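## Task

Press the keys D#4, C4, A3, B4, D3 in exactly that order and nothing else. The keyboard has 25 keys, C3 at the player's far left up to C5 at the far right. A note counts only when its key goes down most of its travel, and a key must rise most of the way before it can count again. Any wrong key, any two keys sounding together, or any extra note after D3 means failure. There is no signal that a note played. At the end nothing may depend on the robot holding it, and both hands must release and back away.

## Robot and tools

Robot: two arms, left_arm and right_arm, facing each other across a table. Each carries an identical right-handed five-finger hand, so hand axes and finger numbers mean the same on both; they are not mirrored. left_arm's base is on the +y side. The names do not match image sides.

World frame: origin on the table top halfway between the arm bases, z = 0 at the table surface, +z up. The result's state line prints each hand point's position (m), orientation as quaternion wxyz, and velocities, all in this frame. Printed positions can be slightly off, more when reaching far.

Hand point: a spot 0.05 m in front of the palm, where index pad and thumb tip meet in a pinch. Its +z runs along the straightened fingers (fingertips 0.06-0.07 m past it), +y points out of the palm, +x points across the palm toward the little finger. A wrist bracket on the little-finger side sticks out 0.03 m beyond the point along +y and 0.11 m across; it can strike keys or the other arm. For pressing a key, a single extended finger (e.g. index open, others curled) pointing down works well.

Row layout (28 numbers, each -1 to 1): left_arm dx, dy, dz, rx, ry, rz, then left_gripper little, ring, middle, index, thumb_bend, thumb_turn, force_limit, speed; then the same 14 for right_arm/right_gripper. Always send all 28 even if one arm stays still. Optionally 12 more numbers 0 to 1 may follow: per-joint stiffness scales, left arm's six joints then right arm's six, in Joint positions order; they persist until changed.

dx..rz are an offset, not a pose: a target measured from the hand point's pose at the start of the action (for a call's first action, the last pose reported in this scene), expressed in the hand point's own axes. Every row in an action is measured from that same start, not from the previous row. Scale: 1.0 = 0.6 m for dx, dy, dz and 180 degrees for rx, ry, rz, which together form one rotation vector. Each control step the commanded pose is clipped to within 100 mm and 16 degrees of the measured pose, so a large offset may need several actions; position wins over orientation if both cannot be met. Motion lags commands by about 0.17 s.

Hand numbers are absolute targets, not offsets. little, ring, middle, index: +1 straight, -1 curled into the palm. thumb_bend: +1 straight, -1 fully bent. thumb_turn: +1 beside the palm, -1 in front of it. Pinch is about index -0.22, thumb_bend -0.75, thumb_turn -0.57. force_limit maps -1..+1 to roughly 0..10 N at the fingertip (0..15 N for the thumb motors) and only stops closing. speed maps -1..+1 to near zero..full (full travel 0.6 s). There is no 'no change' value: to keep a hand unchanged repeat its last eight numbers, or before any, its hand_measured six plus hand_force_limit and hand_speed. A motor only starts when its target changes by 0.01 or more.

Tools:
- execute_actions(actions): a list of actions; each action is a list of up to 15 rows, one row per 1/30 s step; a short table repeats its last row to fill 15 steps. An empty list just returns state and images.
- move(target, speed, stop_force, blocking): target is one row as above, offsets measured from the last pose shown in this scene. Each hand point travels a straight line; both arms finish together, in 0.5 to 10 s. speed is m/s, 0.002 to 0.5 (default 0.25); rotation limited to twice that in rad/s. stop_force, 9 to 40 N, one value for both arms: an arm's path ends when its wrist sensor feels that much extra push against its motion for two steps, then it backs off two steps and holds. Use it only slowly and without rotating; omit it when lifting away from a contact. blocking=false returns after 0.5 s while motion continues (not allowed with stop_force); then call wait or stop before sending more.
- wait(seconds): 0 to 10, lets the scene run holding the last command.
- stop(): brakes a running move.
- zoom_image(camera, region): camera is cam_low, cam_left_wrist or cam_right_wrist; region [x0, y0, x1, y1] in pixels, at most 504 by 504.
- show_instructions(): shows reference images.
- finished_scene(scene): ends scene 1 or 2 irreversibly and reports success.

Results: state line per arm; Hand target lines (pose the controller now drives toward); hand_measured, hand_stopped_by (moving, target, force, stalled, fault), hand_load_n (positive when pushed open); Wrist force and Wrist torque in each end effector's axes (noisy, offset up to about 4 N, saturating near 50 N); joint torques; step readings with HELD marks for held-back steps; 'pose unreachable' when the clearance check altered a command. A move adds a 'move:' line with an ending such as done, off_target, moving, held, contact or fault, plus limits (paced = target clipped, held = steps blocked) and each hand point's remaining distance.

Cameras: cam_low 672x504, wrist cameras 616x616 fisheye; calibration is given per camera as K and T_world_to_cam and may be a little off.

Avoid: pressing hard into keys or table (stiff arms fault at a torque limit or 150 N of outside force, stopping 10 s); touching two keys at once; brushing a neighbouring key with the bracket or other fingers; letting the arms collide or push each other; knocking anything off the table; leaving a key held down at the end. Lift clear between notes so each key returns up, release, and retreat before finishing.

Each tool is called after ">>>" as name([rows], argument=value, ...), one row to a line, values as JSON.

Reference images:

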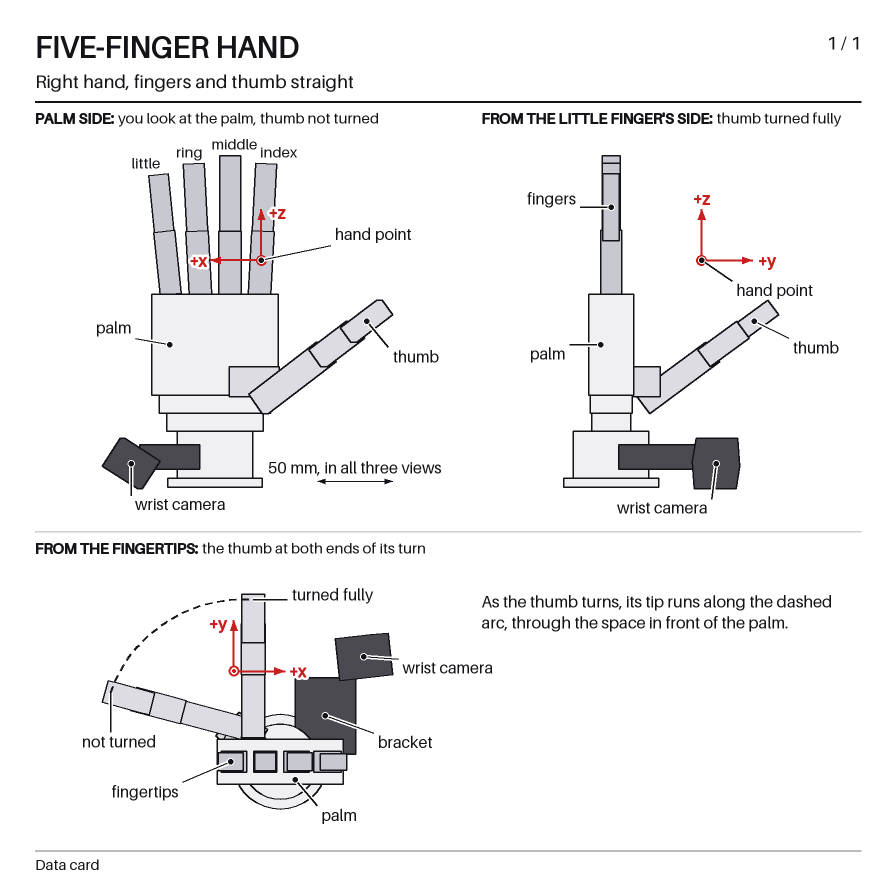

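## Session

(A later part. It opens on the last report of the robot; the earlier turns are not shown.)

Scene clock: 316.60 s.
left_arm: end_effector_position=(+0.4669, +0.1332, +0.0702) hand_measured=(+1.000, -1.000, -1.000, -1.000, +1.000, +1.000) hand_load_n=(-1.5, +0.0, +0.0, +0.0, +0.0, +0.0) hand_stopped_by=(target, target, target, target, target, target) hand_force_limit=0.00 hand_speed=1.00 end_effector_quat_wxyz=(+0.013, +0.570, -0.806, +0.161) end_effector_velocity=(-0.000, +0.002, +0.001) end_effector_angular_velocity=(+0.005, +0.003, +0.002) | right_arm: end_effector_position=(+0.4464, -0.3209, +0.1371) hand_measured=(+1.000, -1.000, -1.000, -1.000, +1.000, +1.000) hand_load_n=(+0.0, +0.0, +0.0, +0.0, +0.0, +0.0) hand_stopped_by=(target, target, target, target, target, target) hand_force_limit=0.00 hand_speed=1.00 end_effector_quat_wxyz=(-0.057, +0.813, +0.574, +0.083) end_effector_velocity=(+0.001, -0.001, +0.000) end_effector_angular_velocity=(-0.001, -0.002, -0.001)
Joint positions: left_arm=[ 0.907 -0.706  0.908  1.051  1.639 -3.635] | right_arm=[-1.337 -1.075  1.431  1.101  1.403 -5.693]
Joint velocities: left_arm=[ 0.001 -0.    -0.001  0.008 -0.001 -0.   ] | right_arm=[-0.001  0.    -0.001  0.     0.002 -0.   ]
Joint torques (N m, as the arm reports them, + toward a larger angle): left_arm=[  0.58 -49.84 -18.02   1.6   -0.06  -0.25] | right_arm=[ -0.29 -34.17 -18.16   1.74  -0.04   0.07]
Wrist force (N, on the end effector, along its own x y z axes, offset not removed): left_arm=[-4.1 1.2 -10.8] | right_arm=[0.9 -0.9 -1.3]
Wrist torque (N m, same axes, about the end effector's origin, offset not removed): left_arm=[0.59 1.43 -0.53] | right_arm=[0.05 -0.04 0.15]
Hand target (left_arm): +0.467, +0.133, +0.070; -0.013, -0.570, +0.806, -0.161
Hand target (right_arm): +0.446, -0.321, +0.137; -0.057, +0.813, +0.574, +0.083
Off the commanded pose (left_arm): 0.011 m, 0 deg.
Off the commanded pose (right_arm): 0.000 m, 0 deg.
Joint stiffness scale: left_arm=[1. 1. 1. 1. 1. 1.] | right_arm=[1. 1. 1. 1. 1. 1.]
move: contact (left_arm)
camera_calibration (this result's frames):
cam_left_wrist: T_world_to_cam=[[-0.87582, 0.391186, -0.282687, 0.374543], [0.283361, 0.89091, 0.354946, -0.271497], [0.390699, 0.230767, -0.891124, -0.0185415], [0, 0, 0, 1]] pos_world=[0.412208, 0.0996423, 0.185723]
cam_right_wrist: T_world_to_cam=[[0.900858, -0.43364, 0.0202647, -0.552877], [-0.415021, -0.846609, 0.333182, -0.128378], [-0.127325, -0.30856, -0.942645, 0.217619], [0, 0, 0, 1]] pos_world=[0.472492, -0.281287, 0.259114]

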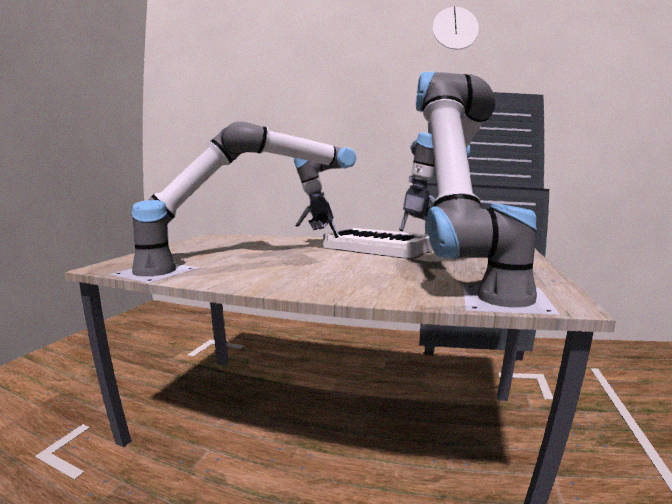

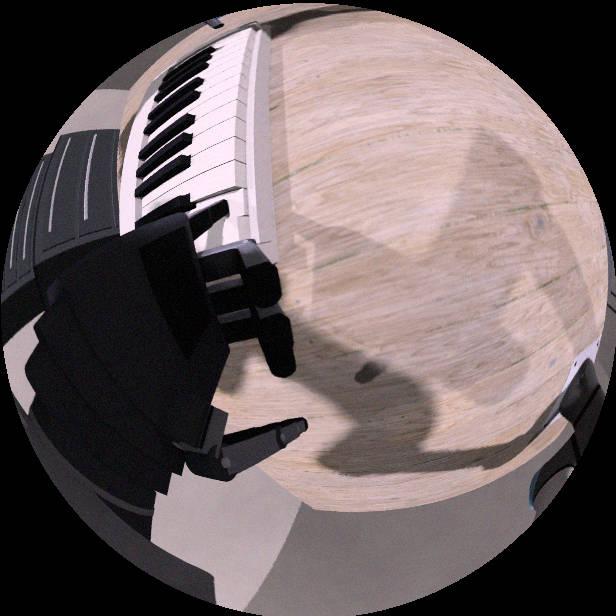

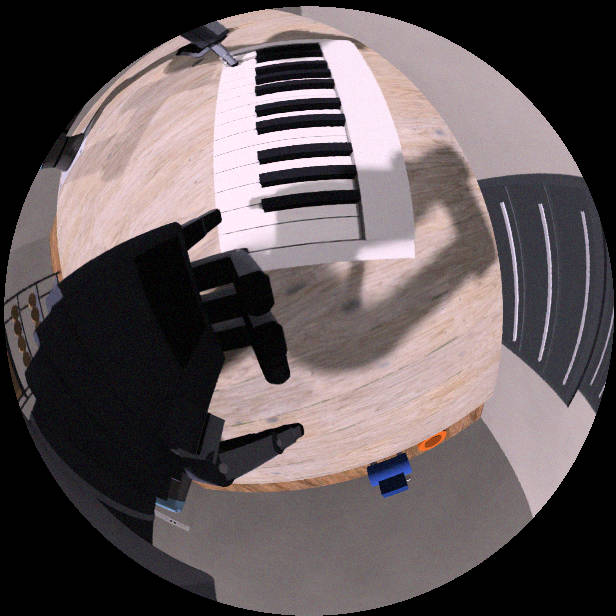

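D3 is down. Retreat.

>>> move(target=[0.02,-0.01,-0.2,0,0,0,1,-1,-1,-1,1,1,0,1,0,0,-0.12,0,0,0,1,-1,-1,-1,1,1,0,1], speed=0.15)

>>> finished_scene(scene=1)

Scene clock: 325.33 s.
left_arm: end_effector_position=(+0.4483, +0.1532, +0.1861) hand_measured=(+1.000, -1.000, -1.000, -1.000, +1.000, +1.000) hand_load_n=(+0.0, +0.0, +0.0, +0.0, +0.0, +0.0) hand_stopped_by=(target, target, target, target, target, target) hand_force_limit=0.00 hand_speed=1.00 end_effector_quat_wxyz=(+0.013, +0.570, -0.806, +0.161) end_effector_velocity=(-0.001, +0.000, +0.002) end_effector_angular_velocity=(+0.003, +0.004, -0.001) | right_arm: end_effector_position=(+0.4406, -0.3335, +0.2057) hand_measured=(+1.000, -1.000, -1.000, -1.000, +1.000, +1.000) hand_load_n=(+0.0, +0.0, +0.0, +0.0, +0.0, +0.0) hand_stopped_by=(target, target, target, target, target, target) hand_force_limit=0.00 hand_speed=1.00 end_effector_quat_wxyz=(-0.058, +0.812, +0.575, +0.082) end_effector_velocity=(-0.001, +0.000, +0.001) end_effector_angular_velocity=(-0.001, +0.005, +0.002)
Joint positions: left_arm=[ 0.907 -0.824  0.822  1.256  1.639 -3.635] | right_arm=[-1.36  -1.145  1.356  1.254  1.401 -5.718]
Joint velocities: left_arm=[-0.001  0.    -0.006  0.01   0.001 -0.   ] | right_arm=[ 0.001 -0.    -0.001  0.007 -0.001 -0.001]
Joint torques (N m, as the arm reports them, + toward a larger angle): left_arm=[  1.22 -49.7  -20.23   2.19   0.06  -0.03] | right_arm=[ -1.73 -34.   -20.38   2.23  -0.58  -0.48]
Wrist force (N, on the end effector, along its own x y z axes, offset not removed): left_arm=[2.6 3.5 -3.0] | right_arm=[1.3 -1.7 -3.4]
Wrist torque (N m, same axes, about the end effector's origin, offset not removed): left_arm=[0.51 -0.11 0.03] | right_arm=[0.01 -0.21 0.10]
Hand target (left_arm): +0.449, +0.153, +0.188; -0.013, -0.570, +0.806, -0.161
Hand target (right_arm): +0.441, -0.334, +0.208; -0.057, +0.813, +0.574, +0.083
Off the commanded pose (left_arm): 0.002 m, 0 deg.
Off the commanded pose (right_arm): 0.002 m, 0 deg.
Joint stiffness scale: left_arm=[1. 1. 1. 1. 1. 1.] | right_arm=[1. 1. 1. 1. 1. 1.]
move: done
camera_calibration (this result's frames):
cam_left_wrist: T_world_to_cam=[[-0.876155, 0.391547, -0.281147, 0.382966], [0.283784, 0.890456, 0.355745, -0.325475], [0.38964, 0.231903, -0.891292, 0.0877218], [0, 0, 0, 1]] pos_world=[0.393722, 0.11953, 0.301642]
cam_right_wrist: T_world_to_cam=[[0.901631, -0.432112, 0.0184426, -0.554001], [-0.412725, -0.846865, 0.335377, -0.16592], [-0.129302, -0.309998, -0.941903, 0.277912], [0, 0, 0, 1]] pos_world=[0.46696, -0.29375, 0.327629]

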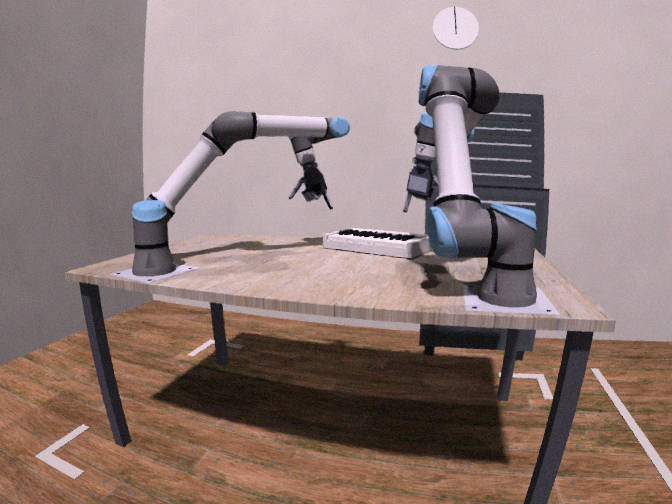

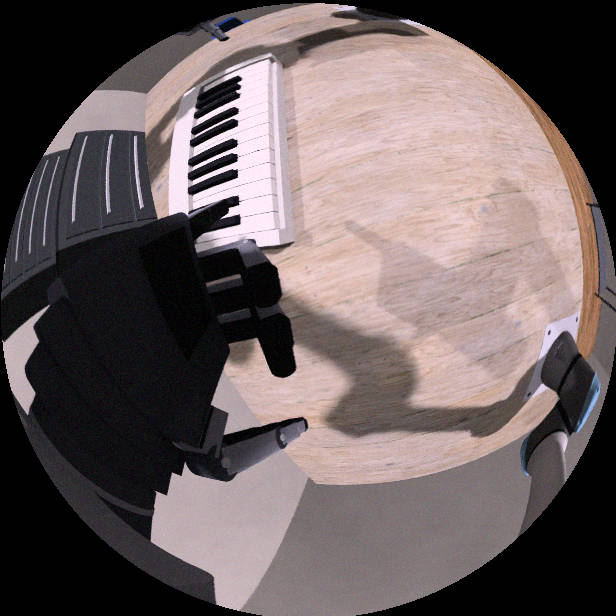

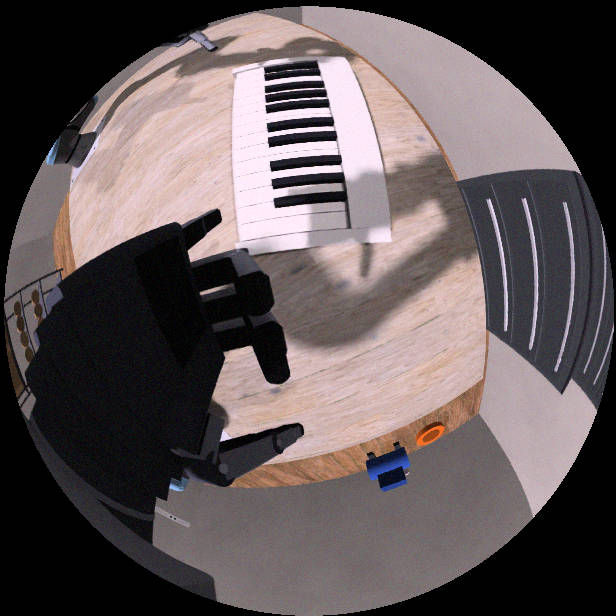

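The scene is finished: the task was done.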